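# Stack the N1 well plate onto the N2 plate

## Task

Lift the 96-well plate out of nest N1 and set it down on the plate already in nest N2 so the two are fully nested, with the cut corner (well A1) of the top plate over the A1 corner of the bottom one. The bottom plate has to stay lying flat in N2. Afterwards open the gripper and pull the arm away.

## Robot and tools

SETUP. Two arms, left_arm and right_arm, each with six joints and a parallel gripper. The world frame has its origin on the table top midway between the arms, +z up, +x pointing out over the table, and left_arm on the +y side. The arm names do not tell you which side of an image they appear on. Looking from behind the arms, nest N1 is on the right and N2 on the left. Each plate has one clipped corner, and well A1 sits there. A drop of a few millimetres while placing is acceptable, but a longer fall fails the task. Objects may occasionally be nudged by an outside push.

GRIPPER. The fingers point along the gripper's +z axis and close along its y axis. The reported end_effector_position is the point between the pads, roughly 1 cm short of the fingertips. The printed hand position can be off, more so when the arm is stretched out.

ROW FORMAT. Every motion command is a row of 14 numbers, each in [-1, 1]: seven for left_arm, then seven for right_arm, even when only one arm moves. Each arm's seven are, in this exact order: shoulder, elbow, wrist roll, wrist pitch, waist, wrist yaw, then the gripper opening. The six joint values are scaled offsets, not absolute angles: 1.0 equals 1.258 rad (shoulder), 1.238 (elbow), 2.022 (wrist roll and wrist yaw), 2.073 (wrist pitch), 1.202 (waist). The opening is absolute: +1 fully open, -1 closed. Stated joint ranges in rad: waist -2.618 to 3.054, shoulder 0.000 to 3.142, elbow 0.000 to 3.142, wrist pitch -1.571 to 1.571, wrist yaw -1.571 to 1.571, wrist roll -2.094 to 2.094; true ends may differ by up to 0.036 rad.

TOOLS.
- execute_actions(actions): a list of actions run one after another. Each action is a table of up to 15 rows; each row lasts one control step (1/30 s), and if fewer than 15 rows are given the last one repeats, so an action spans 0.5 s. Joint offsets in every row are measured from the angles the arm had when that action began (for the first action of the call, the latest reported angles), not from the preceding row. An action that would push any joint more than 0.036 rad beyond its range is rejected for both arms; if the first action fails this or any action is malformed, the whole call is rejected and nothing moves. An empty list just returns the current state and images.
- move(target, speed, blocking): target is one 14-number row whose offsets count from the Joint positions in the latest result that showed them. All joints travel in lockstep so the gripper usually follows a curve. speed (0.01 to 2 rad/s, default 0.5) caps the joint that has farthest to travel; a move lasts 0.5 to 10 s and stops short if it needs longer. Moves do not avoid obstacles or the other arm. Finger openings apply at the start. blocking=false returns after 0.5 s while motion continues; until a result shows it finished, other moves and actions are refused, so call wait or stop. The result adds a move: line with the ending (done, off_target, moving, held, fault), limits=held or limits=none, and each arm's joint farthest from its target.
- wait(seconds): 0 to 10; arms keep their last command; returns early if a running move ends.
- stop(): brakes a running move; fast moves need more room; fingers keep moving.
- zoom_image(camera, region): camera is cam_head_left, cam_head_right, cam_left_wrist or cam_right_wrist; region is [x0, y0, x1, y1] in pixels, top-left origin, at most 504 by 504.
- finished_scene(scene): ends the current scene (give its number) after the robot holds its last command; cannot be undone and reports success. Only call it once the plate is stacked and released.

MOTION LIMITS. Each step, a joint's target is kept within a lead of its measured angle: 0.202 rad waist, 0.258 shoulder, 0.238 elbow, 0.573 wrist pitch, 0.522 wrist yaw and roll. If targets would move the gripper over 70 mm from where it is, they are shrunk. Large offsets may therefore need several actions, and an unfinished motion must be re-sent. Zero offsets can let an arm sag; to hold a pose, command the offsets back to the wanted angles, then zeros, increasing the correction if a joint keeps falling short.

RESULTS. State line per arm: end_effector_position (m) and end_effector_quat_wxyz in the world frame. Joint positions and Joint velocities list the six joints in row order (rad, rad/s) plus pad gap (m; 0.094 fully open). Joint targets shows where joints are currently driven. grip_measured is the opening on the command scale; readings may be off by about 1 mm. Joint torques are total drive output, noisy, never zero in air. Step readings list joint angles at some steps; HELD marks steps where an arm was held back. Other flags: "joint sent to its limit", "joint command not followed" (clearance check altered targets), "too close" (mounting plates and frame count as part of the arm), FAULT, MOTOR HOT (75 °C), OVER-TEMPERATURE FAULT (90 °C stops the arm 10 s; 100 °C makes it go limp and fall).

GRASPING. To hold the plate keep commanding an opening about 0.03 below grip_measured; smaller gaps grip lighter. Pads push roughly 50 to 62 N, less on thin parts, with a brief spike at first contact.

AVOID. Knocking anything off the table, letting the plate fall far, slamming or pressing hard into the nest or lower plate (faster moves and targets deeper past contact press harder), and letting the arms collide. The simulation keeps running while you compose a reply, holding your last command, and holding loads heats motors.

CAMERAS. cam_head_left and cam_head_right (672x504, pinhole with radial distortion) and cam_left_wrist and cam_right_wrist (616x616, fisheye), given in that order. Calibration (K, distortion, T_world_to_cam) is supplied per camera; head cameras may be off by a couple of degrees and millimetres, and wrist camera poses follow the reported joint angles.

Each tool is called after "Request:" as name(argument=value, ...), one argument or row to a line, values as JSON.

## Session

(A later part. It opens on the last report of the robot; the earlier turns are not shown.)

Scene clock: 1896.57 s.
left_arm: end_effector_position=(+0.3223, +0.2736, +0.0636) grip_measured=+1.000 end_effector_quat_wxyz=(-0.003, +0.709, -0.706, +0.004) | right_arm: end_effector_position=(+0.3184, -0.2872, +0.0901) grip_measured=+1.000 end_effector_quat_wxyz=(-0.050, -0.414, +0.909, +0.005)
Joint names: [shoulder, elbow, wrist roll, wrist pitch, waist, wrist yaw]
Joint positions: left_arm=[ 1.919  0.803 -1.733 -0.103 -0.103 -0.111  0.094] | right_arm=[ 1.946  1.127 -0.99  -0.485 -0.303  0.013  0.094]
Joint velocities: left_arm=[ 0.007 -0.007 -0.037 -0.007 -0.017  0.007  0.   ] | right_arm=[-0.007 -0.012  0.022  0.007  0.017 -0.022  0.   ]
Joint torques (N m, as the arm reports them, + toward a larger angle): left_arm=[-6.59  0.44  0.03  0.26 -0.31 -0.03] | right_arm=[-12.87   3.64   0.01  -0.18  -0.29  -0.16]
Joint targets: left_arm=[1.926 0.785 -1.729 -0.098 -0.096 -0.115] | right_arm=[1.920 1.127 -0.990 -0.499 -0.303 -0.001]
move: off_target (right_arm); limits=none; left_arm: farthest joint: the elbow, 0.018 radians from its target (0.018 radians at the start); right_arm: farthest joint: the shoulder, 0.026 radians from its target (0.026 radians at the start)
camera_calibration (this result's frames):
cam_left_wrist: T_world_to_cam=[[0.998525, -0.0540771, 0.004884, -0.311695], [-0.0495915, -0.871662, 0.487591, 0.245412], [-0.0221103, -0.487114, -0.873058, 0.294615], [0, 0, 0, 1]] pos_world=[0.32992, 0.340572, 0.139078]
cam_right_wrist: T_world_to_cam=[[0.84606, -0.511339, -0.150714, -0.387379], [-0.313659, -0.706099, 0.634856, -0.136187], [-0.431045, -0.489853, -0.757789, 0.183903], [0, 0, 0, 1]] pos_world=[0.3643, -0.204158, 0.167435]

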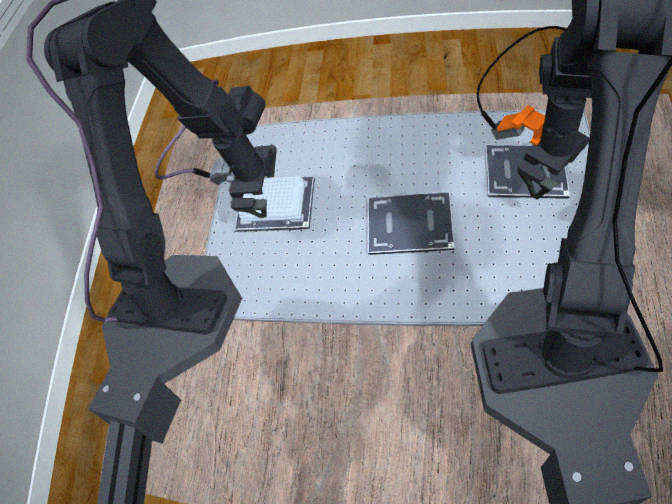

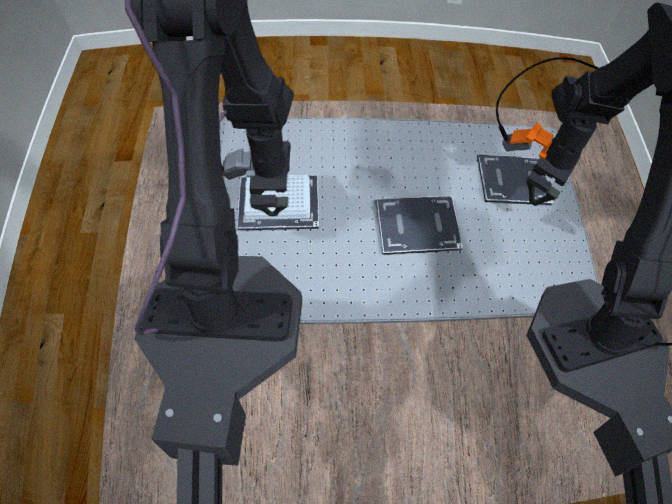

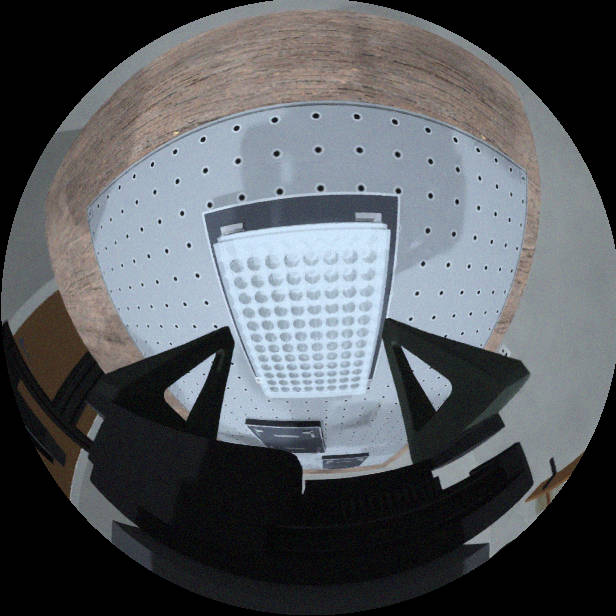

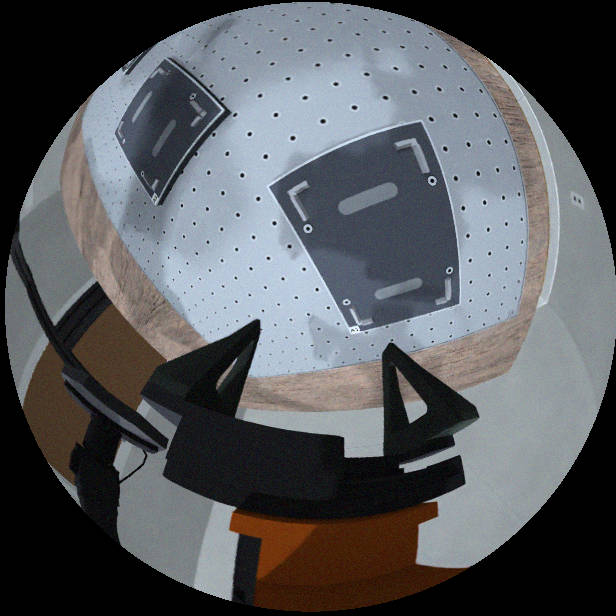

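Request:
zoom_image(
  camera="cam_left_wrist",
  region=[190, 180, 410, 300],
)

Request:
execute_actions(
  actions=[
    [[0.003,-0.0145,0.002,0.001,0.003,-0.001,0.97,-0.0207,0,0,-0.0068,0,-0.0069,1.0],[0.003,-0.0145,0.002,0.001,0.003,-0.001,0.94,-0.0207,0,0,-0.0068,0,-0.0069,1.0],[0.003,-0.0145,0.002,0.001,0.003,-0.001,0.91,-0.0207,0,0,-0.0068,0,-0.0069,1.0],[0.003,-0.0145,0.002,0.001,0.003,-0.001,0.88,-0.0207,0,0,-0.0068,0,-0.0069,1.0],[0.003,-0.0145,0.002,0.001,0.003,-0.001,0.86,-0.0207,0,0,-0.0068,0,-0.0069,1.0],[0.003,-0.0145,0.002,0.001,0.003,-0.001,0.84,-0.0207,0,0,-0.0068,0,-0.0069,1.0],[0.003,-0.0145,0.002,0.001,0.003,-0.001,0.82,-0.0207,0,0,-0.0068,0,-0.0069,1.0],[0.003,-0.0145,0.002,0.001,0.003,-0.001,0.81,-0.0207,0,0,-0.0068,0,-0.0069,1.0],[0.003,-0.0145,0.002,0.001,0.003,-0.001,0.80,-0.0207,0,0,-0.0068,0,-0.0069,1.0],[0.003,-0.0145,0.002,0.001,0.003,-0.001,0.79,-0.0207,0,0,-0.0068,0,-0.0069,1.0],[0.003,-0.0145,0.002,0.001,0.003,-0.001,0.78,-0.0207,0,0,-0.0068,0,-0.0069,1.0],[0.003,-0.0145,0.002,0.001,0.003,-0.001,0.77,-0.0207,0,0,-0.0068,0,-0.0069,1.0],[0.003,-0.0145,0.002,0.001,0.003,-0.001,0.765,-0.0207,0,0,-0.0068,0,-0.0069,1.0],[0.003,-0.0145,0.002,0.001,0.003,-0.001,0.76,-0.0207,0,0,-0.0068,0,-0.0069,1.0],[0.003,-0.0145,0.002,0.001,0.003,-0.001,0.755,-0.0207,0,0,-0.0068,0,-0.0069,1.0]],
    [[0.003,-0.0145,0.002,0.001,0.003,-0.001,0.752,-0.0207,0,0,-0.0068,0,-0.0069,1.0],[0.003,-0.0145,0.002,0.001,0.003,-0.001,0.749,-0.0207,0,0,-0.0068,0,-0.0069,1.0],[0.003,-0.0145,0.002,0.001,0.003,-0.001,0.746,-0.0207,0,0,-0.0068,0,-0.0069,1.0],[0.003,-0.0145,0.002,0.001,0.003,-0.001,0.743,-0.0207,0,0,-0.0068,0,-0.0069,1.0],[0.003,-0.0145,0.002,0.001,0.003,-0.001,0.74,-0.0207,0,0,-0.0068,0,-0.0069,1.0],[0.003,-0.0145,0.002,0.001,0.003,-0.001,0.737,-0.0207,0,0,-0.0068,0,-0.0069,1.0],[0.003,-0.0145,0.002,0.001,0.003,-0.001,0.734,-0.0207,0,0,-0.0068,0,-0.0069,1.0],[0.003,-0.0145,0.002,0.001,0.003,-0.001,0.731,-0.0207,0,0,-0.0068,0,-0.0069,1.0],[0.003,-0.0145,0.002,0.001,0.003,-0.001,0.728,-0.0207,0,0,-0.0068,0,-0.0069,1.0],[0.003,-0.0145,0.002,0.001,0.003,-0.001,0.725,-0.0207,0,0,-0.0068,0,-0.0069,1.0],[0.003,-0.0145,0.002,0.001,0.003,-0.001,0.725,-0.0207,0,0,-0.0068,0,-0.0069,1.0]],
  ],
)

Region (190, 180, 410, 300) of cam_left_wrist's 616x616 image, scaled by 2.291, with more detail than that image has; it fills the top 275 rows of this view, and the rest is white.

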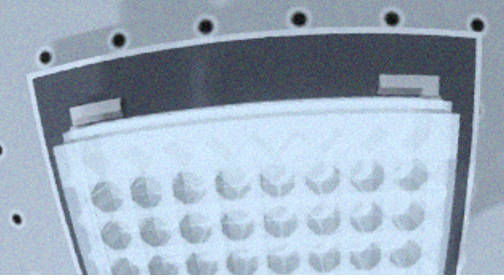

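Scene clock: 1912.53 s.
left_arm: end_effector_position=(+0.3225, +0.2735, +0.0636) grip_measured=+0.732 end_effector_quat_wxyz=(-0.004, +0.709, -0.706, +0.004) | right_arm: end_effector_position=(+0.3184, -0.2872, +0.0901) grip_measured=+1.000 end_effector_quat_wxyz=(-0.050, -0.414, +0.909, +0.005)
Joint names: [shoulder, elbow, wrist roll, wrist pitch, waist, wrist yaw]
Joint positions: left_arm=[ 1.919  0.803 -1.733 -0.102 -0.103 -0.111  0.081] | right_arm=[ 1.946  1.127 -0.99  -0.485 -0.303  0.013  0.094]
Joint velocities: left_arm=[-0.007  0.007 -0.037  0.066 -0.012  0.037 -0.   ] | right_arm=[ 0.012 -0.012 -0.066 -0.007 -0.007 -0.051  0.   ]
Joint torques (N m, as the arm reports them, + toward a larger angle): left_arm=[-6.81  0.44  0.03  0.18 -0.53 -0.01] | right_arm=[-12.8    3.64   0.01  -0.19  -0.26  -0.16]
Joint targets: left_arm=[1.923 0.785 -1.729 -0.100 -0.100 -0.113] | right_arm=[1.920 1.127 -0.990 -0.499 -0.303 -0.001]
Step readings (joint positions; steps 1 to 15: 1st action; 16 to 30: 2nd action):
0: left_arm=[1.919 0.803 -1.733 -0.103 -0.103 -0.111] | right_arm=[1.946 1.127 -0.990 -0.485 -0.303 0.013]
1: left_arm=[1.919 0.803 -1.733 -0.103 -0.103 -0.111] | right_arm=[1.946 1.127 -0.990 -0.485 -0.303 0.013]
2: left_arm=[1.919 0.803 -1.733 -0.103 -0.103 -0.111] | right_arm=[1.946 1.127 -0.990 -0.485 -0.303 0.013]
4: left_arm=[1.919 0.803 -1.733 -0.103 -0.103 -0.111] | right_arm=[1.946 1.127 -0.990 -0.485 -0.303 0.013]
8: left_arm=[1.919 0.803 -1.733 -0.103 -0.103 -0.111] | right_arm=[1.946 1.127 -0.990 -0.485 -0.303 0.013]
15: left_arm=[1.919 0.803 -1.733 -0.102 -0.103 -0.111] | right_arm=[1.946 1.127 -0.990 -0.485 -0.303 0.013]
16: left_arm=[1.919 0.803 -1.733 -0.102 -0.103 -0.111] | right_arm=[1.946 1.127 -0.990 -0.485 -0.303 0.013]
17: left_arm=[1.919 0.803 -1.733 -0.102 -0.103 -0.111] | right_arm=[1.946 1.127 -0.990 -0.485 -0.303 0.013]
19: left_arm=[1.919 0.803 -1.733 -0.102 -0.103 -0.111] | right_arm=[1.946 1.127 -0.990 -0.485 -0.303 0.013]
23: left_arm=[1.919 0.803 -1.733 -0.102 -0.103 -0.111] | right_arm=[1.946 1.127 -0.990 -0.485 -0.303 0.013]
30: Joint positions above
camera_calibration (this result's frames):
cam_left_wrist: T_world_to_cam=[[0.998525, -0.0539931, 0.00563815, -0.311954], [-0.0498839, -0.871608, 0.487659, 0.245469], [-0.021416, -0.487221, -0.873016, 0.294409], [0, 0, 0, 1]] pos_world=[0.330044, 0.340552, 0.139077]
cam_right_wrist: T_world_to_cam=[[0.84606, -0.511339, -0.150714, -0.387379], [-0.313659, -0.706099, 0.634856, -0.136187], [-0.431045, -0.489853, -0.757789, 0.183903], [0, 0, 0, 1]] pos_world=[0.3643, -0.204158, 0.167435]

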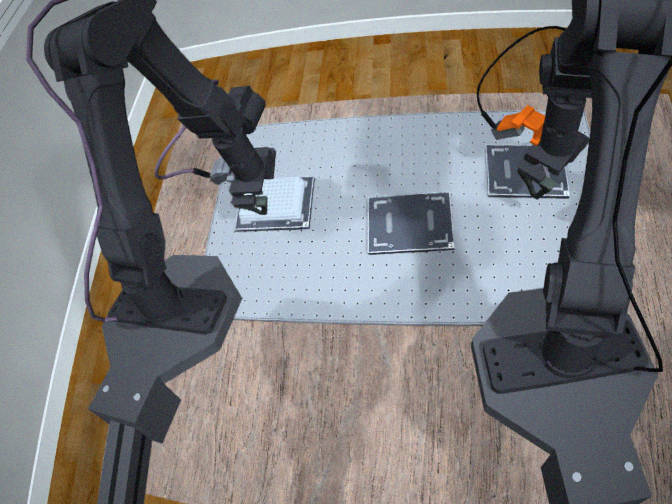

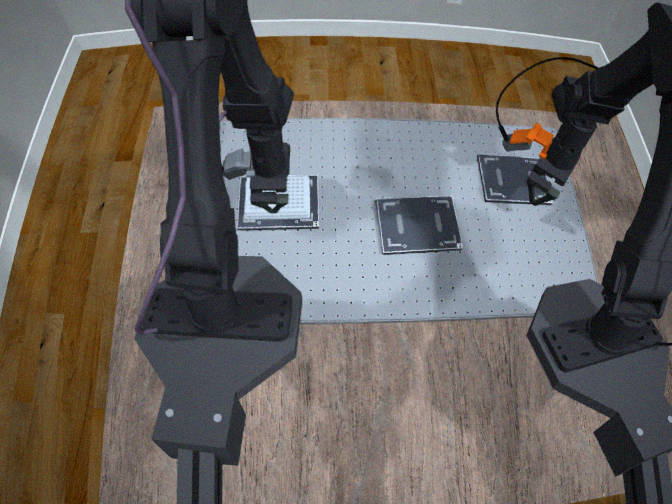

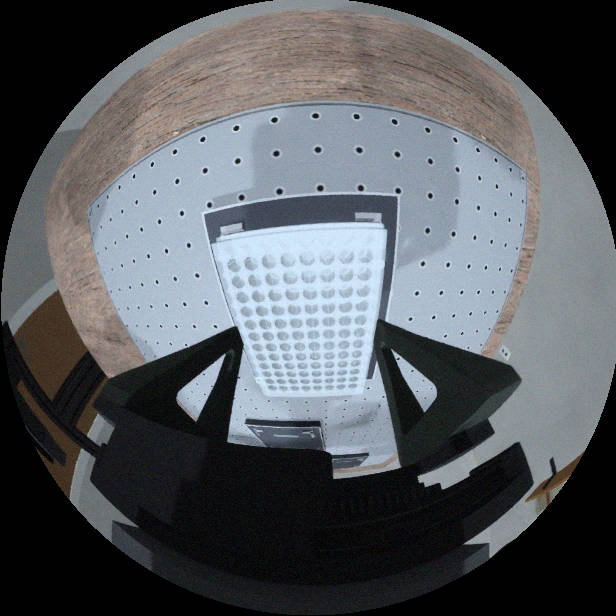

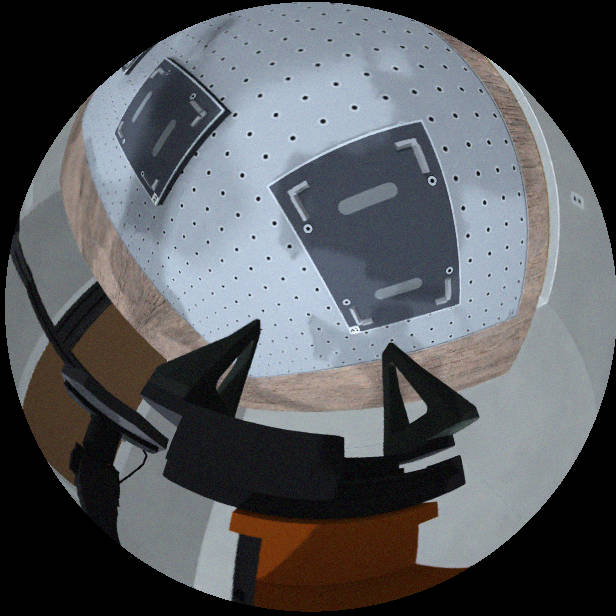

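Request:
zoom_image(
  camera="cam_left_wrist",
  region=[190, 180, 410, 300],
)

Region (190, 180, 410, 300) of cam_left_wrist's 616x616 image, scaled by 2.291, with more detail than that image has; it fills the top 275 rows of this view, and the rest is white.

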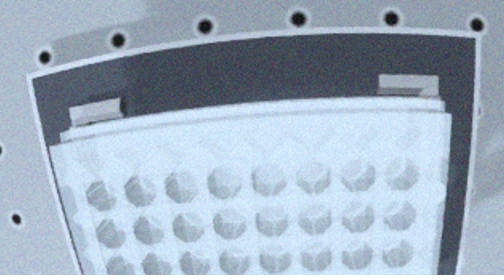

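Request:
execute_actions(
  actions=[
    [[0.003,-0.0145,0.002,0.0,0.003,-0.001,0.73,-0.0207,0,0,-0.0068,0,-0.0069,1.0],[0.003,-0.0145,0.002,0.0,0.003,-0.001,0.735,-0.0207,0,0,-0.0068,0,-0.0069,1.0],[0.003,-0.0145,0.002,0.0,0.003,-0.001,0.74,-0.0207,0,0,-0.0068,0,-0.0069,1.0],[0.003,-0.0145,0.002,0.0,0.003,-0.001,0.745,-0.0207,0,0,-0.0068,0,-0.0069,1.0],[0.003,-0.0145,0.002,0.0,0.003,-0.001,0.75,-0.0207,0,0,-0.0068,0,-0.0069,1.0],[0.003,-0.0145,0.002,0.0,0.003,-0.001,0.755,-0.0207,0,0,-0.0068,0,-0.0069,1.0],[0.003,-0.0145,0.002,0.0,0.003,-0.001,0.76,-0.0207,0,0,-0.0068,0,-0.0069,1.0],[0.003,-0.0145,0.002,0.0,0.003,-0.001,0.765,-0.0207,0,0,-0.0068,0,-0.0069,1.0],[0.003,-0.0145,0.002,0.0,0.003,-0.001,0.77,-0.0207,0,0,-0.0068,0,-0.0069,1.0]],
  ],
)

Request:
zoom_image(
  camera="cam_left_wrist",
  region=[190, 180, 410, 300],
)

Scene clock: 1921.23 s.
left_arm: end_effector_position=(+0.3225, +0.2735, +0.0636) grip_measured=+0.767 end_effector_quat_wxyz=(-0.004, +0.709, -0.706, +0.004) | right_arm: end_effector_position=(+0.3184, -0.2872, +0.0901) grip_measured=+1.000 end_effector_quat_wxyz=(-0.050, -0.414, +0.909, +0.005)
Joint names: [shoulder, elbow, wrist roll, wrist pitch, waist, wrist yaw]
Joint positions: left_arm=[ 1.919  0.803 -1.733 -0.102 -0.103 -0.111  0.083] | right_arm=[ 1.946  1.127 -0.99  -0.485 -0.303  0.013  0.094]
Joint velocities: left_arm=[ 0.007  0.007 -0.007  0.022  0.012  0.022 -0.001] | right_arm=[ 0.002 -0.007 -0.066 -0.037  0.007 -0.022  0.   ]
Joint torques (N m, as the arm reports them, + toward a larger angle): left_arm=[-6.8   0.45  0.03  0.16 -0.53 -0.01] | right_arm=[-12.84   3.67   0.02  -0.2   -0.27  -0.16]
Joint targets: left_arm=[1.923 0.785 -1.729 -0.102 -0.100 -0.113] | right_arm=[1.920 1.127 -0.990 -0.499 -0.303 -0.001]
Step readings (joint positions):
0: left_arm=[1.919 0.803 -1.733 -0.102 -0.103 -0.111] | right_arm=[1.946 1.127 -0.990 -0.485 -0.303 0.013]
1: left_arm=[1.919 0.803 -1.733 -0.102 -0.103 -0.111] | right_arm=[1.946 1.127 -0.990 -0.485 -0.303 0.013]
2: left_arm=[1.919 0.803 -1.733 -0.102 -0.103 -0.111] | right_arm=[1.946 1.127 -0.990 -0.485 -0.303 0.013]
4: left_arm=[1.919 0.803 -1.733 -0.102 -0.103 -0.111] | right_arm=[1.946 1.127 -0.990 -0.485 -0.303 0.013]
8: left_arm=[1.919 0.803 -1.733 -0.102 -0.103 -0.111] | right_arm=[1.946 1.127 -0.990 -0.485 -0.303 0.013]
15: Joint positions above
camera_calibration (this result's frames):
cam_left_wrist: T_world_to_cam=[[0.998525, -0.0539931, 0.00563815, -0.311954], [-0.0498839, -0.871608, 0.487659, 0.245469], [-0.021416, -0.487221, -0.873016, 0.294409], [0, 0, 0, 1]] pos_world=[0.330044, 0.340552, 0.139077]
cam_right_wrist: T_world_to_cam=[[0.84606, -0.511339, -0.150714, -0.387379], [-0.313659, -0.706099, 0.634856, -0.136187], [-0.431045, -0.489853, -0.757789, 0.183903], [0, 0, 0, 1]] pos_world=[0.3643, -0.204158, 0.167435]

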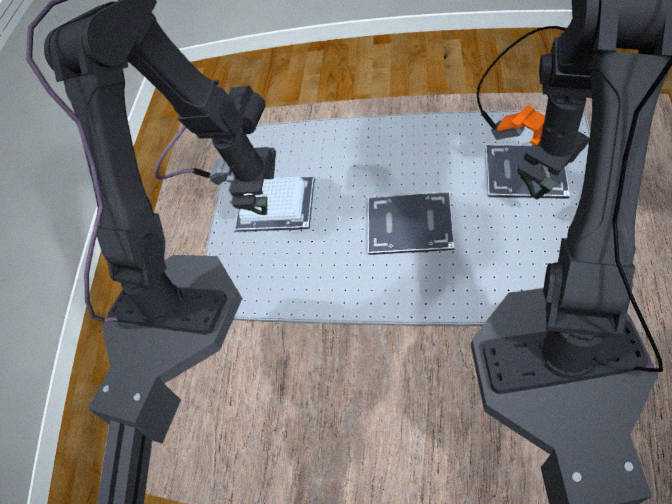

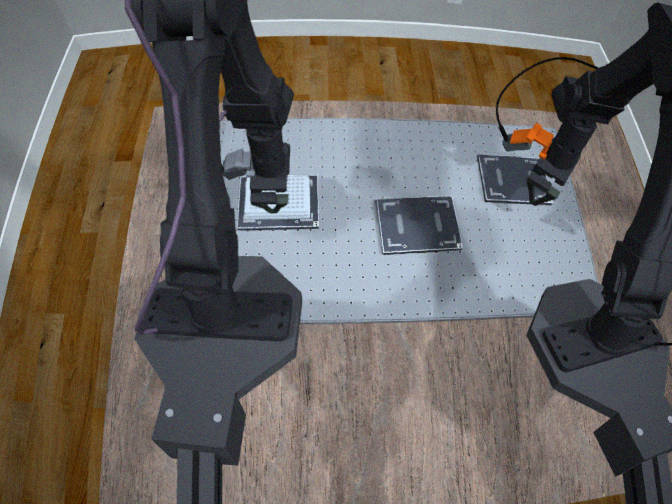

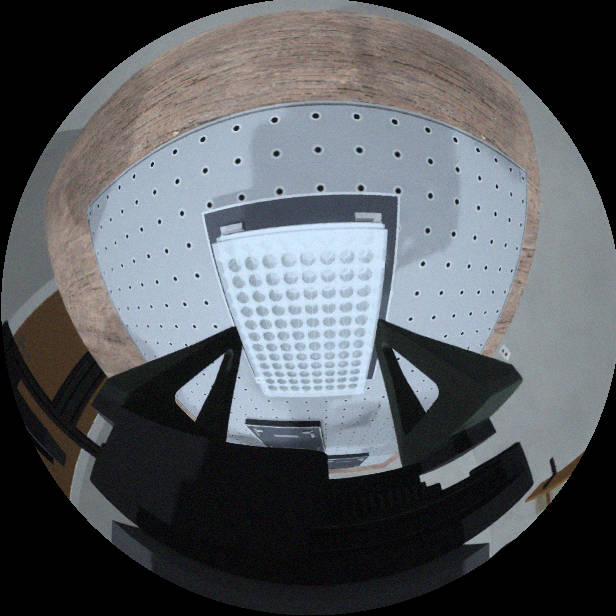

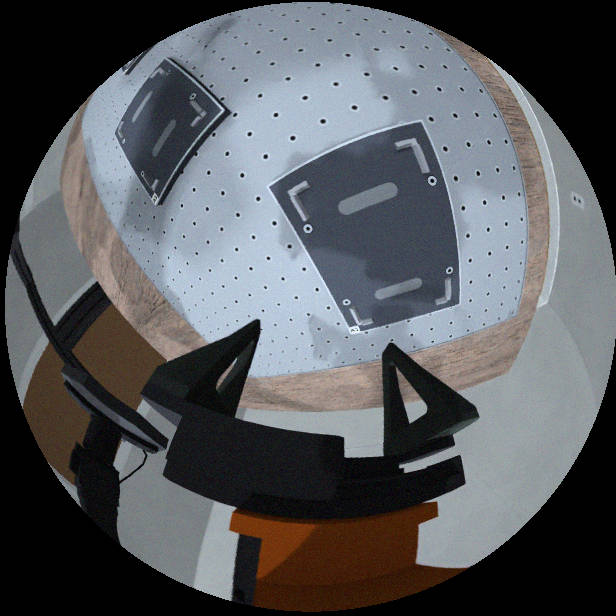

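Region (190, 180, 410, 300) of cam_left_wrist's 616x616 image, scaled by 2.291, with more detail than that image has; it fills the top 275 rows of this view, and the rest is white.

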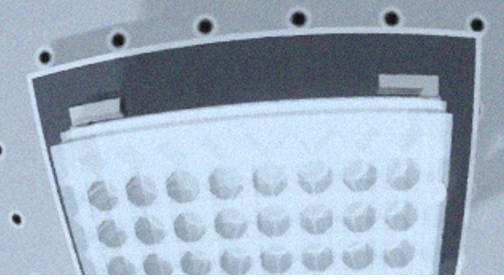

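Request:
zoom_image(
  camera="cam_left_wrist",
  region=[200, 205, 270, 265],
)

Request:
zoom_image(
  camera="cam_left_wrist",
  region=[335, 195, 405, 255],
)

Region (200, 205, 270, 265) of cam_left_wrist's 616x616 image, scaled by 7.200, with more detail than that image has; it fills the top 432 rows of this view, and the rest is white.

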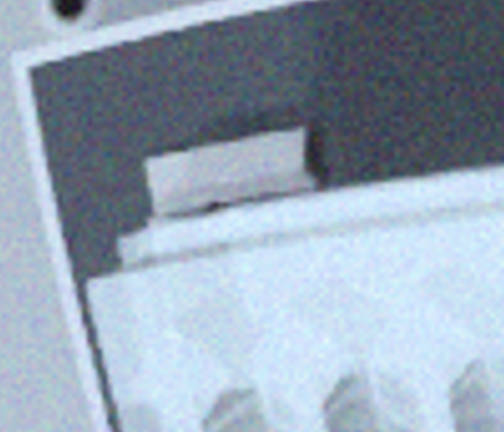

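Region (335, 195, 405, 255) of cam_left_wrist's 616x616 image, scaled by 7.200, with more detail than that image has; it fills the top 432 rows of this view, and the rest is white.

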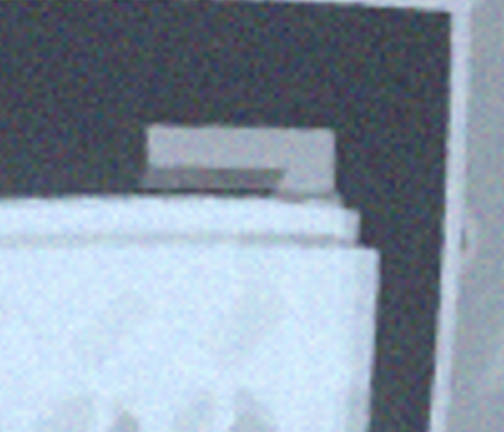

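Request:
execute_actions(
  actions=[
    [[0.003,-0.0145,0.002,0.0,0.003,0.0,0.76,-0.0207,0,0,-0.0068,0,-0.0069,1.0],[0.003,-0.0145,0.002,0.0,0.003,0.0005,0.75,-0.0207,0,0,-0.0068,0,-0.0069,1.0],[0.003,-0.0145,0.002,0.0,0.003,0.001,0.74,-0.0207,0,0,-0.0068,0,-0.0069,1.0],[0.003,-0.0145,0.002,0.0,0.003,0.0015,0.735,-0.0207,0,0,-0.0068,0,-0.0069,1.0],[0.003,-0.0145,0.002,0.0,0.003,0.002,0.73,-0.0207,0,0,-0.0068,0,-0.0069,1.0],[0.003,-0.0145,0.002,0.0,0.003,0.0025,0.72,-0.0207,0,0,-0.0068,0,-0.0069,1.0],[0.003,-0.0145,0.002,0.0,0.003,0.003,0.71,-0.0207,0,0,-0.0068,0,-0.0069,1.0],[0.003,-0.0145,0.002,0.0,0.003,0.0035,0.70,-0.0207,0,0,-0.0068,0,-0.0069,1.0],[0.003,-0.0145,0.002,0.0,0.003,0.004,0.69,-0.0207,0,0,-0.0068,0,-0.0069,1.0],[0.003,-0.0145,0.002,0.0,0.003,0.0045,0.69,-0.0207,0,0,-0.0068,0,-0.0069,1.0],[0.003,-0.0145,0.002,0.0,0.003,0.005,0.69,-0.0207,0,0,-0.0068,0,-0.0069,1.0],[0.003,-0.0145,0.002,0.0,0.003,0.0053,0.69,-0.0207,0,0,-0.0068,0,-0.0069,1.0],[0.003,-0.0145,0.002,0.0,0.003,0.0056,0.69,-0.0207,0,0,-0.0068,0,-0.0069,1.0],[0.003,-0.0145,0.002,0.0,0.003,0.0059,0.69,-0.0207,0,0,-0.0068,0,-0.0069,1.0],[0.003,-0.0145,0.002,0.0,0.003,0.0062,0.69,-0.0207,0,0,-0.0068,0,-0.0069,1.0]],
  ],
)

Scene clock: 1950.10 s.
left_arm: end_effector_position=(+0.3223, +0.2721, +0.0636) grip_measured=+0.703 end_effector_quat_wxyz=(-0.000, +0.709, -0.706, +0.006) | right_arm: end_effector_position=(+0.3184, -0.2872, +0.0901) grip_measured=+1.000 end_effector_quat_wxyz=(-0.050, -0.414, +0.909, +0.005)
Joint names: [shoulder, elbow, wrist roll, wrist pitch, waist, wrist yaw]
Joint positions: left_arm=[ 1.919  0.803 -1.733 -0.102 -0.103 -0.103  0.08 ] | right_arm=[ 1.946  1.127 -0.99  -0.485 -0.303  0.013  0.094]
Joint velocities: left_arm=[-0.017 -0.012  0.022 -0.037 -0.027  0.022  0.   ] | right_arm=[-0.012  0.002 -0.051  0.022 -0.012  0.037  0.   ]
Joint torques (N m, as the arm reports them, + toward a larger angle): left_arm=[-6.8   0.44  0.03  0.16 -0.53  0.03] | right_arm=[-12.81   3.65   0.01  -0.2   -0.32  -0.17]
Joint targets: left_arm=[1.923 0.785 -1.729 -0.102 -0.100 -0.098] | right_arm=[1.920 1.127 -0.990 -0.499 -0.303 -0.001]
Step readings (joint positions):
0: left_arm=[1.919 0.803 -1.733 -0.102 -0.103 -0.111] | right_arm=[1.946 1.127 -0.990 -0.485 -0.303 0.013]
1: left_arm=[1.919 0.803 -1.733 -0.102 -0.103 -0.111] | right_arm=[1.946 1.127 -0.990 -0.485 -0.303 0.013]
2: left_arm=[1.919 0.803 -1.733 -0.102 -0.103 -0.111] | right_arm=[1.946 1.127 -0.990 -0.485 -0.303 0.013]
4: left_arm=[1.919 0.803 -1.733 -0.102 -0.103 -0.110] | right_arm=[1.946 1.127 -0.990 -0.485 -0.303 0.013]
8: left_arm=[1.919 0.803 -1.733 -0.102 -0.103 -0.108] | right_arm=[1.946 1.127 -0.990 -0.485 -0.303 0.013]
15: Joint positions above
camera_calibration (this result's frames):
cam_left_wrist: T_world_to_cam=[[0.998527, -0.0540377, 0.00480453, -0.311741], [-0.0493385, -0.867719, 0.494601, 0.242552], [-0.0225581, -0.49411, -0.869107, 0.295715], [0, 0, 0, 1]] pos_world=[0.32992, 0.339736, 0.138539]
cam_right_wrist: T_world_to_cam=[[0.84606, -0.511339, -0.150714, -0.387379], [-0.313659, -0.706099, 0.634856, -0.136187], [-0.431045, -0.489853, -0.757789, 0.183903], [0, 0, 0, 1]] pos_world=[0.3643, -0.204158, 0.167435]

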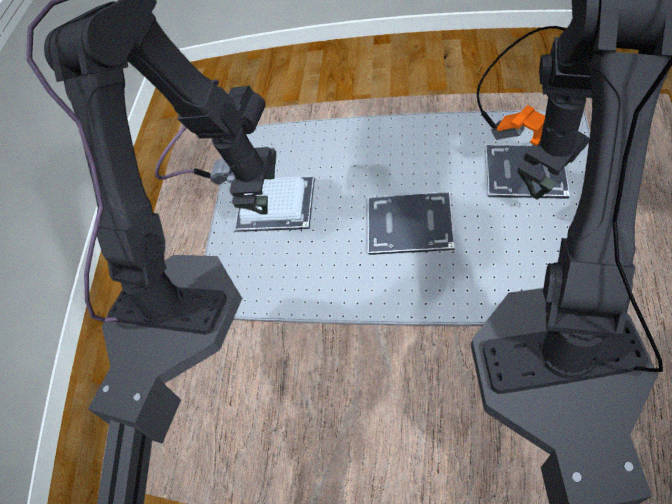

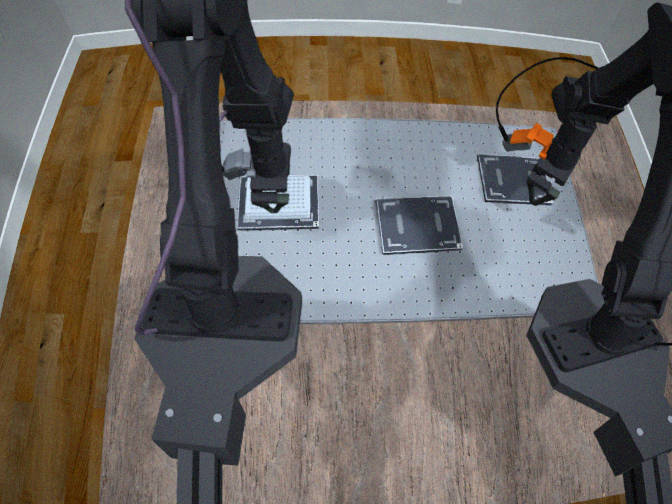

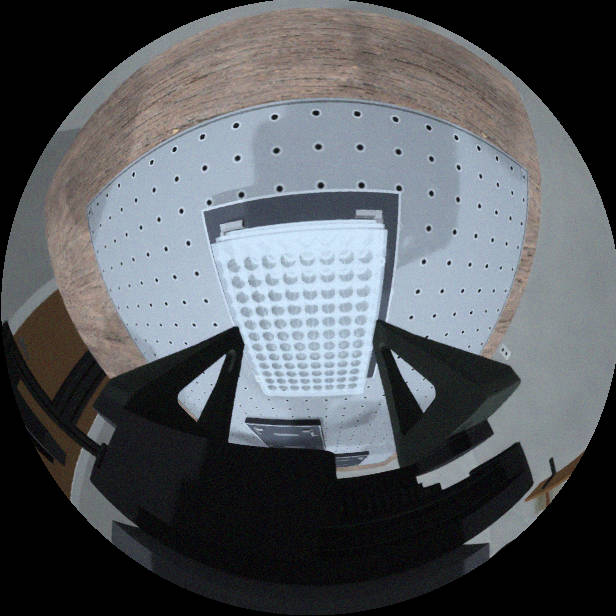

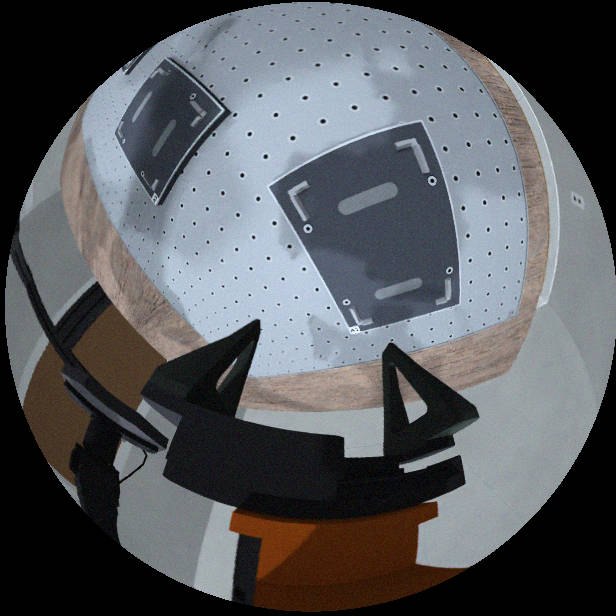

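Request:
zoom_image(
  camera="cam_left_wrist",
  region=[200, 205, 270, 265],
)

Request:
zoom_image(
  camera="cam_left_wrist",
  region=[335, 195, 405, 255],
)

Region (200, 205, 270, 265) of cam_left_wrist's 616x616 image, scaled by 7.200, with more detail than that image has; it fills the top 432 rows of this view, and the rest is white.

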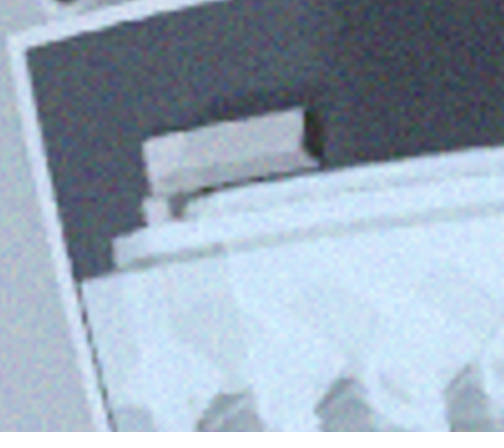

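Region (335, 195, 405, 255) of cam_left_wrist's 616x616 image, scaled by 7.200, with more detail than that image has; it fills the top 432 rows of this view, and the rest is white.

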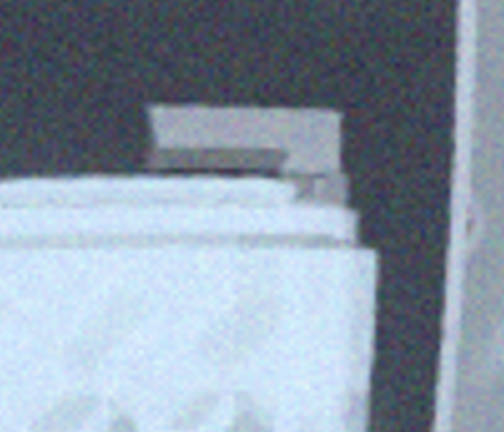

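Request:
zoom_image(
  camera="cam_left_wrist",
  region=[240, 350, 390, 410],
)

Region (240, 350, 390, 410) of cam_left_wrist's 616x616 image, scaled by 3.360, with more detail than that image has; it fills the top 202 rows of this view, and the rest is white.

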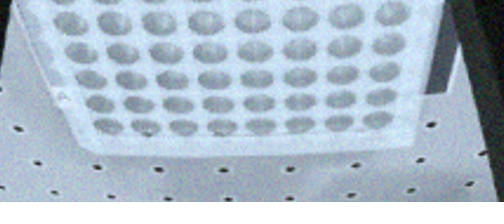

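Request:
execute_actions(
  actions=[
    [[0.003,-0.0145,0.002,0.0,0.003,0.002,0.69,-0.0207,0,0,-0.0068,0,-0.0069,1.0],[0.003,-0.0145,0.002,0.0,0.003,0.0015,0.69,-0.0207,0,0,-0.0068,0,-0.0069,1.0],[0.003,-0.0145,0.002,0.0,0.003,0.001,0.69,-0.0207,0,0,-0.0068,0,-0.0069,1.0],[0.003,-0.0145,0.002,0.0,0.003,0.0005,0.69,-0.0207,0,0,-0.0068,0,-0.0069,1.0],[0.003,-0.0145,0.002,0.0,0.003,0.0,0.69,-0.0207,0,0,-0.0068,0,-0.0069,1.0],[0.003,-0.0145,0.002,0.0,0.003,-0.0005,0.69,-0.0207,0,0,-0.0068,0,-0.0069,1.0],[0.003,-0.0145,0.002,0.0,0.003,-0.001,0.69,-0.0207,0,0,-0.0068,0,-0.0069,1.0],[0.003,-0.0145,0.002,0.0,0.003,-0.0015,0.69,-0.0207,0,0,-0.0068,0,-0.0069,1.0],[0.003,-0.0145,0.002,0.0,0.003,-0.002,0.69,-0.0207,0,0,-0.0068,0,-0.0069,1.0],[0.003,-0.0145,0.002,0.0,0.003,-0.0025,0.69,-0.0207,0,0,-0.0068,0,-0.0069,1.0],[0.003,-0.0145,0.002,0.0,0.003,-0.003,0.69,-0.0207,0,0,-0.0068,0,-0.0069,1.0],[0.003,-0.0145,0.002,0.0,0.003,-0.0035,0.69,-0.0207,0,0,-0.0068,0,-0.0069,1.0],[0.003,-0.0145,0.002,0.0,0.003,-0.004,0.69,-0.0207,0,0,-0.0068,0,-0.0069,1.0],[0.003,-0.0145,0.002,0.0,0.003,-0.0045,0.69,-0.0207,0,0,-0.0068,0,-0.0069,1.0],[0.003,-0.0145,0.002,0.0,0.003,-0.005,0.69,-0.0207,0,0,-0.0068,0,-0.0069,1.0]],
  ],
)

Scene clock: 2006.73 s.
left_arm: end_effector_position=(+0.3223, +0.2720, +0.0636) grip_measured=+0.703 end_effector_quat_wxyz=(-0.000, +0.709, -0.706, +0.007) | right_arm: end_effector_position=(+0.3184, -0.2872, +0.0901) grip_measured=+1.000 end_effector_quat_wxyz=(-0.050, -0.414, +0.909, +0.005)
Joint names: [shoulder, elbow, wrist roll, wrist pitch, waist, wrist yaw]
Joint positions: left_arm=[ 1.919  0.803 -1.733 -0.102 -0.103 -0.102  0.08 ] | right_arm=[ 1.946  1.127 -0.99  -0.485 -0.303  0.013  0.094]
Joint velocities: left_arm=[-0.032  0.002 -0.007  0.037 -0.002 -0.037  0.   ] | right_arm=[ 0.017 -0.002 -0.066  0.022 -0.002  0.022  0.   ]
Joint torques (N m, as the arm reports them, + toward a larger angle): left_arm=[-6.81  0.45  0.03  0.16 -0.53 -0.09] | right_arm=[-12.81   3.63   0.01  -0.2   -0.25  -0.17]
Joint targets: left_arm=[1.923 0.785 -1.729 -0.102 -0.100 -0.113] | right_arm=[1.920 1.127 -0.990 -0.499 -0.303 -0.001]
Step readings (joint positions):
0: left_arm=[1.919 0.803 -1.733 -0.102 -0.103 -0.102] | right_arm=[1.946 1.127 -0.990 -0.485 -0.303 0.013]
1: left_arm=[1.919 0.803 -1.733 -0.102 -0.103 -0.102] | right_arm=[1.946 1.127 -0.990 -0.485 -0.303 0.013]
2: left_arm=[1.919 0.803 -1.733 -0.102 -0.103 -0.102] | right_arm=[1.946 1.127 -0.990 -0.485 -0.303 0.013]
4: left_arm=[1.919 0.803 -1.733 -0.102 -0.103 -0.102] | right_arm=[1.946 1.127 -0.990 -0.485 -0.303 0.013]
8: left_arm=[1.919 0.803 -1.733 -0.102 -0.103 -0.102] | right_arm=[1.946 1.127 -0.990 -0.485 -0.303 0.013]
15: Joint positions above
camera_calibration (this result's frames):
cam_left_wrist: T_world_to_cam=[[0.998527, -0.0540399, 0.00476484, -0.311731], [-0.0493123, -0.867532, 0.494931, 0.242412], [-0.0226124, -0.494437, -0.868919, 0.295777], [0, 0, 0, 1]] pos_world=[0.329914, 0.339697, 0.138514]
cam_right_wrist: T_world_to_cam=[[0.84606, -0.511339, -0.150714, -0.387379], [-0.313659, -0.706099, 0.634856, -0.136187], [-0.431045, -0.489853, -0.757789, 0.183903], [0, 0, 0, 1]] pos_world=[0.3643, -0.204158, 0.167435]

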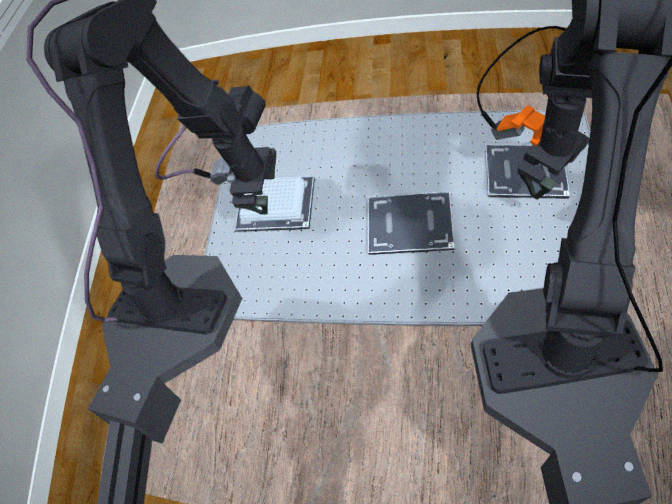

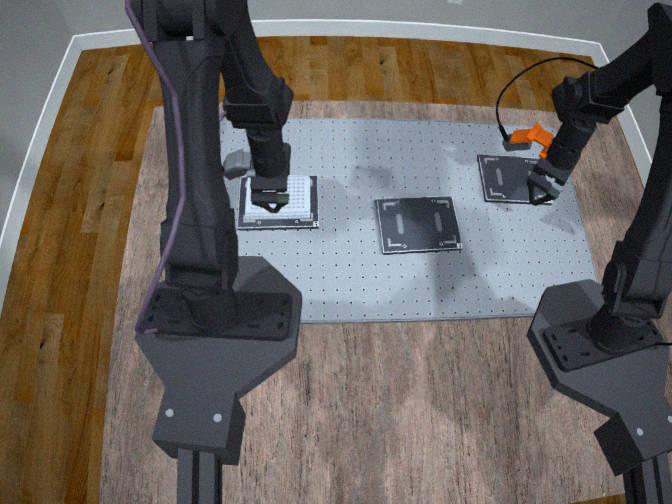

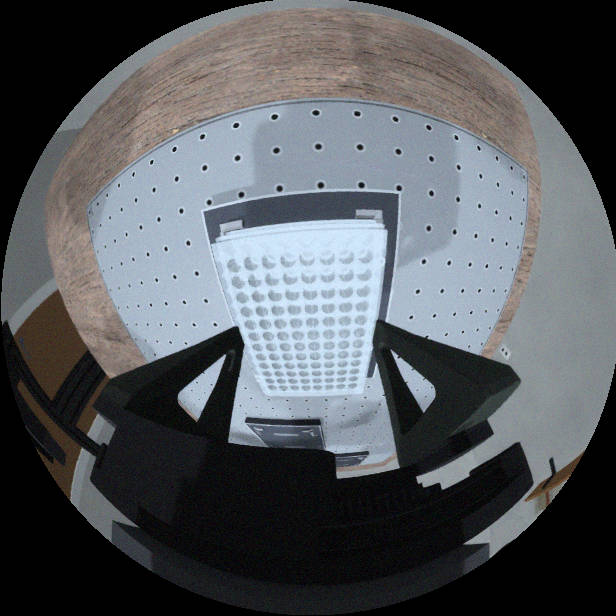

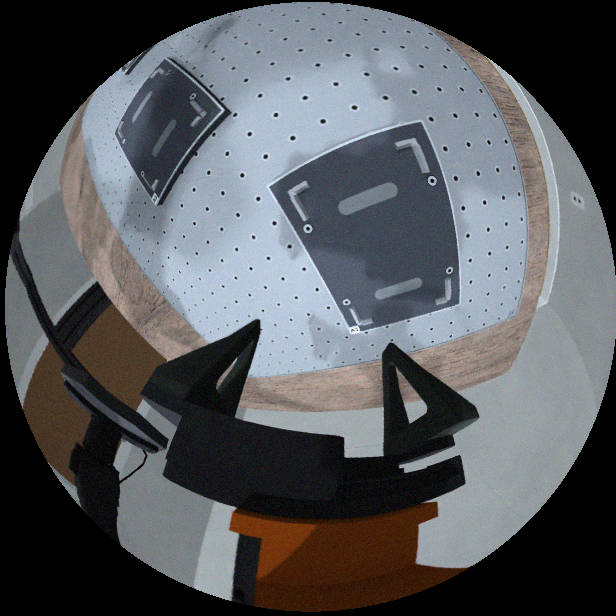

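Request:
execute_actions(
  actions=[
    [[0.003,-0.0145,0.002,0.0,0.003,-0.0055,0.69,-0.0207,0,0,-0.0068,0,-0.0069,1.0],[0.003,-0.0145,0.002,0.0,0.003,-0.0057,0.69,-0.0207,0,0,-0.0068,0,-0.0069,1.0],[0.003,-0.0145,0.002,0.0,0.003,-0.0059,0.69,-0.0207,0,0,-0.0068,0,-0.0069,1.0],[0.003,-0.0145,0.002,0.0,0.003,-0.0061,0.69,-0.0207,0,0,-0.0068,0,-0.0069,1.0],[0.003,-0.0145,0.002,0.0,0.003,-0.0063,0.69,-0.0207,0,0,-0.0068,0,-0.0069,1.0],[0.003,-0.0145,0.002,0.0,0.003,-0.0065,0.69,-0.0207,0,0,-0.0068,0,-0.0069,1.0],[0.003,-0.0145,0.002,0.0,0.003,-0.0067,0.69,-0.0207,0,0,-0.0068,0,-0.0069,1.0],[0.003,-0.0145,0.002,0.0,0.003,-0.0069,0.69,-0.0207,0,0,-0.0068,0,-0.0069,1.0],[0.003,-0.0145,0.002,0.0,0.003,-0.0071,0.69,-0.0207,0,0,-0.0068,0,-0.0069,1.0],[0.003,-0.0145,0.002,0.0,0.003,-0.0073,0.69,-0.0207,0,0,-0.0068,0,-0.0069,1.0],[0.003,-0.0145,0.002,0.0,0.003,-0.0075,0.69,-0.0207,0,0,-0.0068,0,-0.0069,1.0],[0.003,-0.0145,0.002,0.0,0.003,-0.0077,0.69,-0.0207,0,0,-0.0068,0,-0.0069,1.0],[0.003,-0.0145,0.002,0.0,0.003,-0.0079,0.69,-0.0207,0,0,-0.0068,0,-0.0069,1.0],[0.003,-0.0145,0.002,0.0,0.003,-0.0081,0.69,-0.0207,0,0,-0.0068,0,-0.0069,1.0],[0.003,-0.0145,0.002,0.0,0.003,-0.0083,0.69,-0.0207,0,0,-0.0068,0,-0.0069,1.0]],
  ],
)

Scene clock: 2014.60 s.
left_arm: end_effector_position=(+0.3223, +0.2724, +0.0636) grip_measured=+0.703 end_effector_quat_wxyz=(-0.001, +0.709, -0.706, +0.006) | right_arm: end_effector_position=(+0.3184, -0.2872, +0.0901) grip_measured=+1.000 end_effector_quat_wxyz=(-0.050, -0.414, +0.909, +0.005)
Joint names: [shoulder, elbow, wrist roll, wrist pitch, waist, wrist yaw]
Joint positions: left_arm=[ 1.919  0.803 -1.733 -0.102 -0.103 -0.104  0.08 ] | right_arm=[ 1.946  1.127 -0.99  -0.485 -0.303  0.013  0.094]
Joint velocities: left_arm=[ 0.002 -0.017 -0.066 -0.066 -0.017 -0.081  0.001] | right_arm=[-0.002 -0.012  0.022  0.007  0.007 -0.022  0.   ]
Joint torques (N m, as the arm reports them, + toward a larger angle): left_arm=[-6.8   0.44  0.03  0.16 -0.53 -0.12] | right_arm=[-12.81   3.64   0.01  -0.19  -0.26  -0.17]
Joint targets: left_arm=[1.923 0.785 -1.729 -0.102 -0.100 -0.119] | right_arm=[1.920 1.127 -0.990 -0.499 -0.303 -0.001]
Step readings (joint positions):
0: left_arm=[1.919 0.803 -1.733 -0.102 -0.103 -0.102] | right_arm=[1.946 1.127 -0.990 -0.485 -0.303 0.013]
1: left_arm=[1.919 0.803 -1.733 -0.102 -0.103 -0.102] | right_arm=[1.946 1.127 -0.990 -0.485 -0.303 0.013]
2: left_arm=[1.919 0.803 -1.733 -0.102 -0.103 -0.102] | right_arm=[1.946 1.127 -0.990 -0.485 -0.303 0.013]
4: left_arm=[1.919 0.803 -1.733 -0.102 -0.103 -0.102] | right_arm=[1.946 1.127 -0.990 -0.485 -0.303 0.013]
8: left_arm=[1.919 0.803 -1.733 -0.102 -0.103 -0.103] | right_arm=[1.946 1.127 -0.990 -0.485 -0.303 0.013]
15: Joint positions above
camera_calibration (this result's frames):
cam_left_wrist: T_world_to_cam=[[0.998527, -0.0540287, 0.00496329, -0.311782], [-0.0494431, -0.868464, 0.493281, 0.243108], [-0.0223409, -0.4928, -0.869856, 0.295468], [0, 0, 0, 1]] pos_world=[0.329943, 0.339892, 0.138641]
cam_right_wrist: T_world_to_cam=[[0.84606, -0.511339, -0.150714, -0.387379], [-0.313659, -0.706099, 0.634856, -0.136187], [-0.431045, -0.489853, -0.757789, 0.183903], [0, 0, 0, 1]] pos_world=[0.3643, -0.204158, 0.167435]

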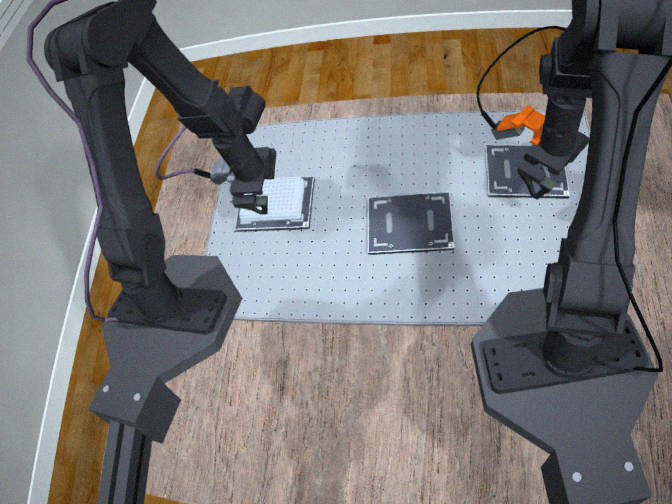

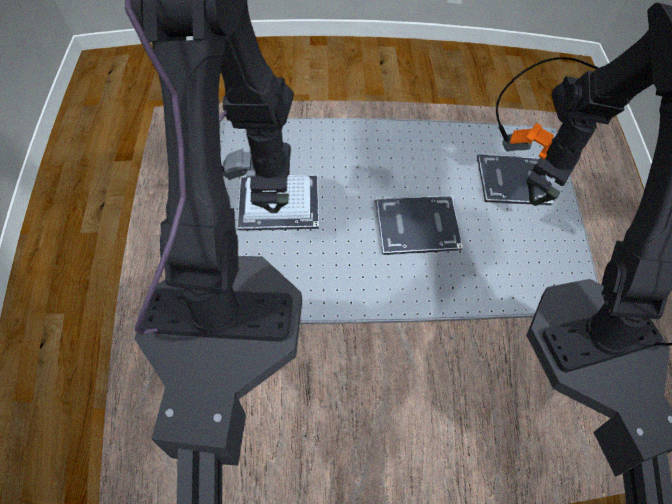

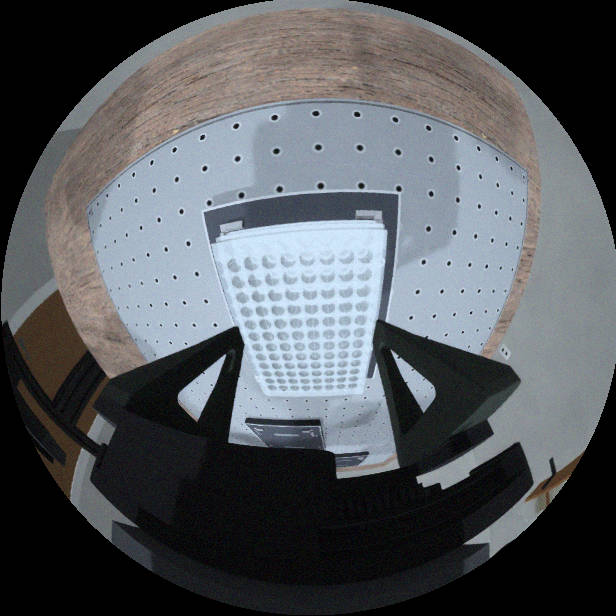

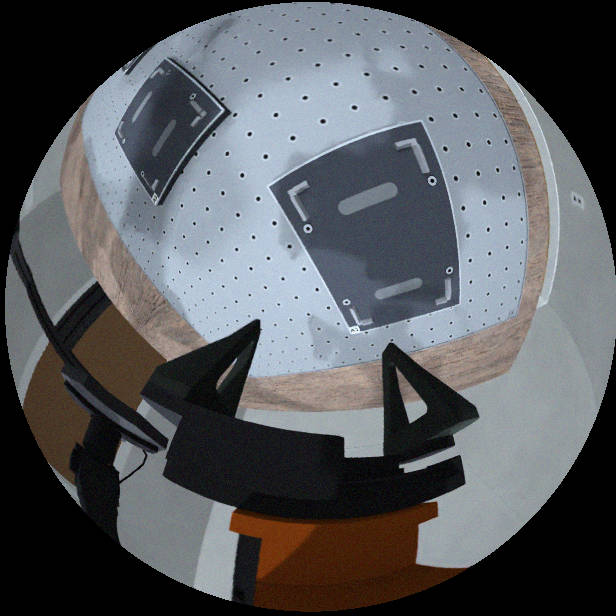

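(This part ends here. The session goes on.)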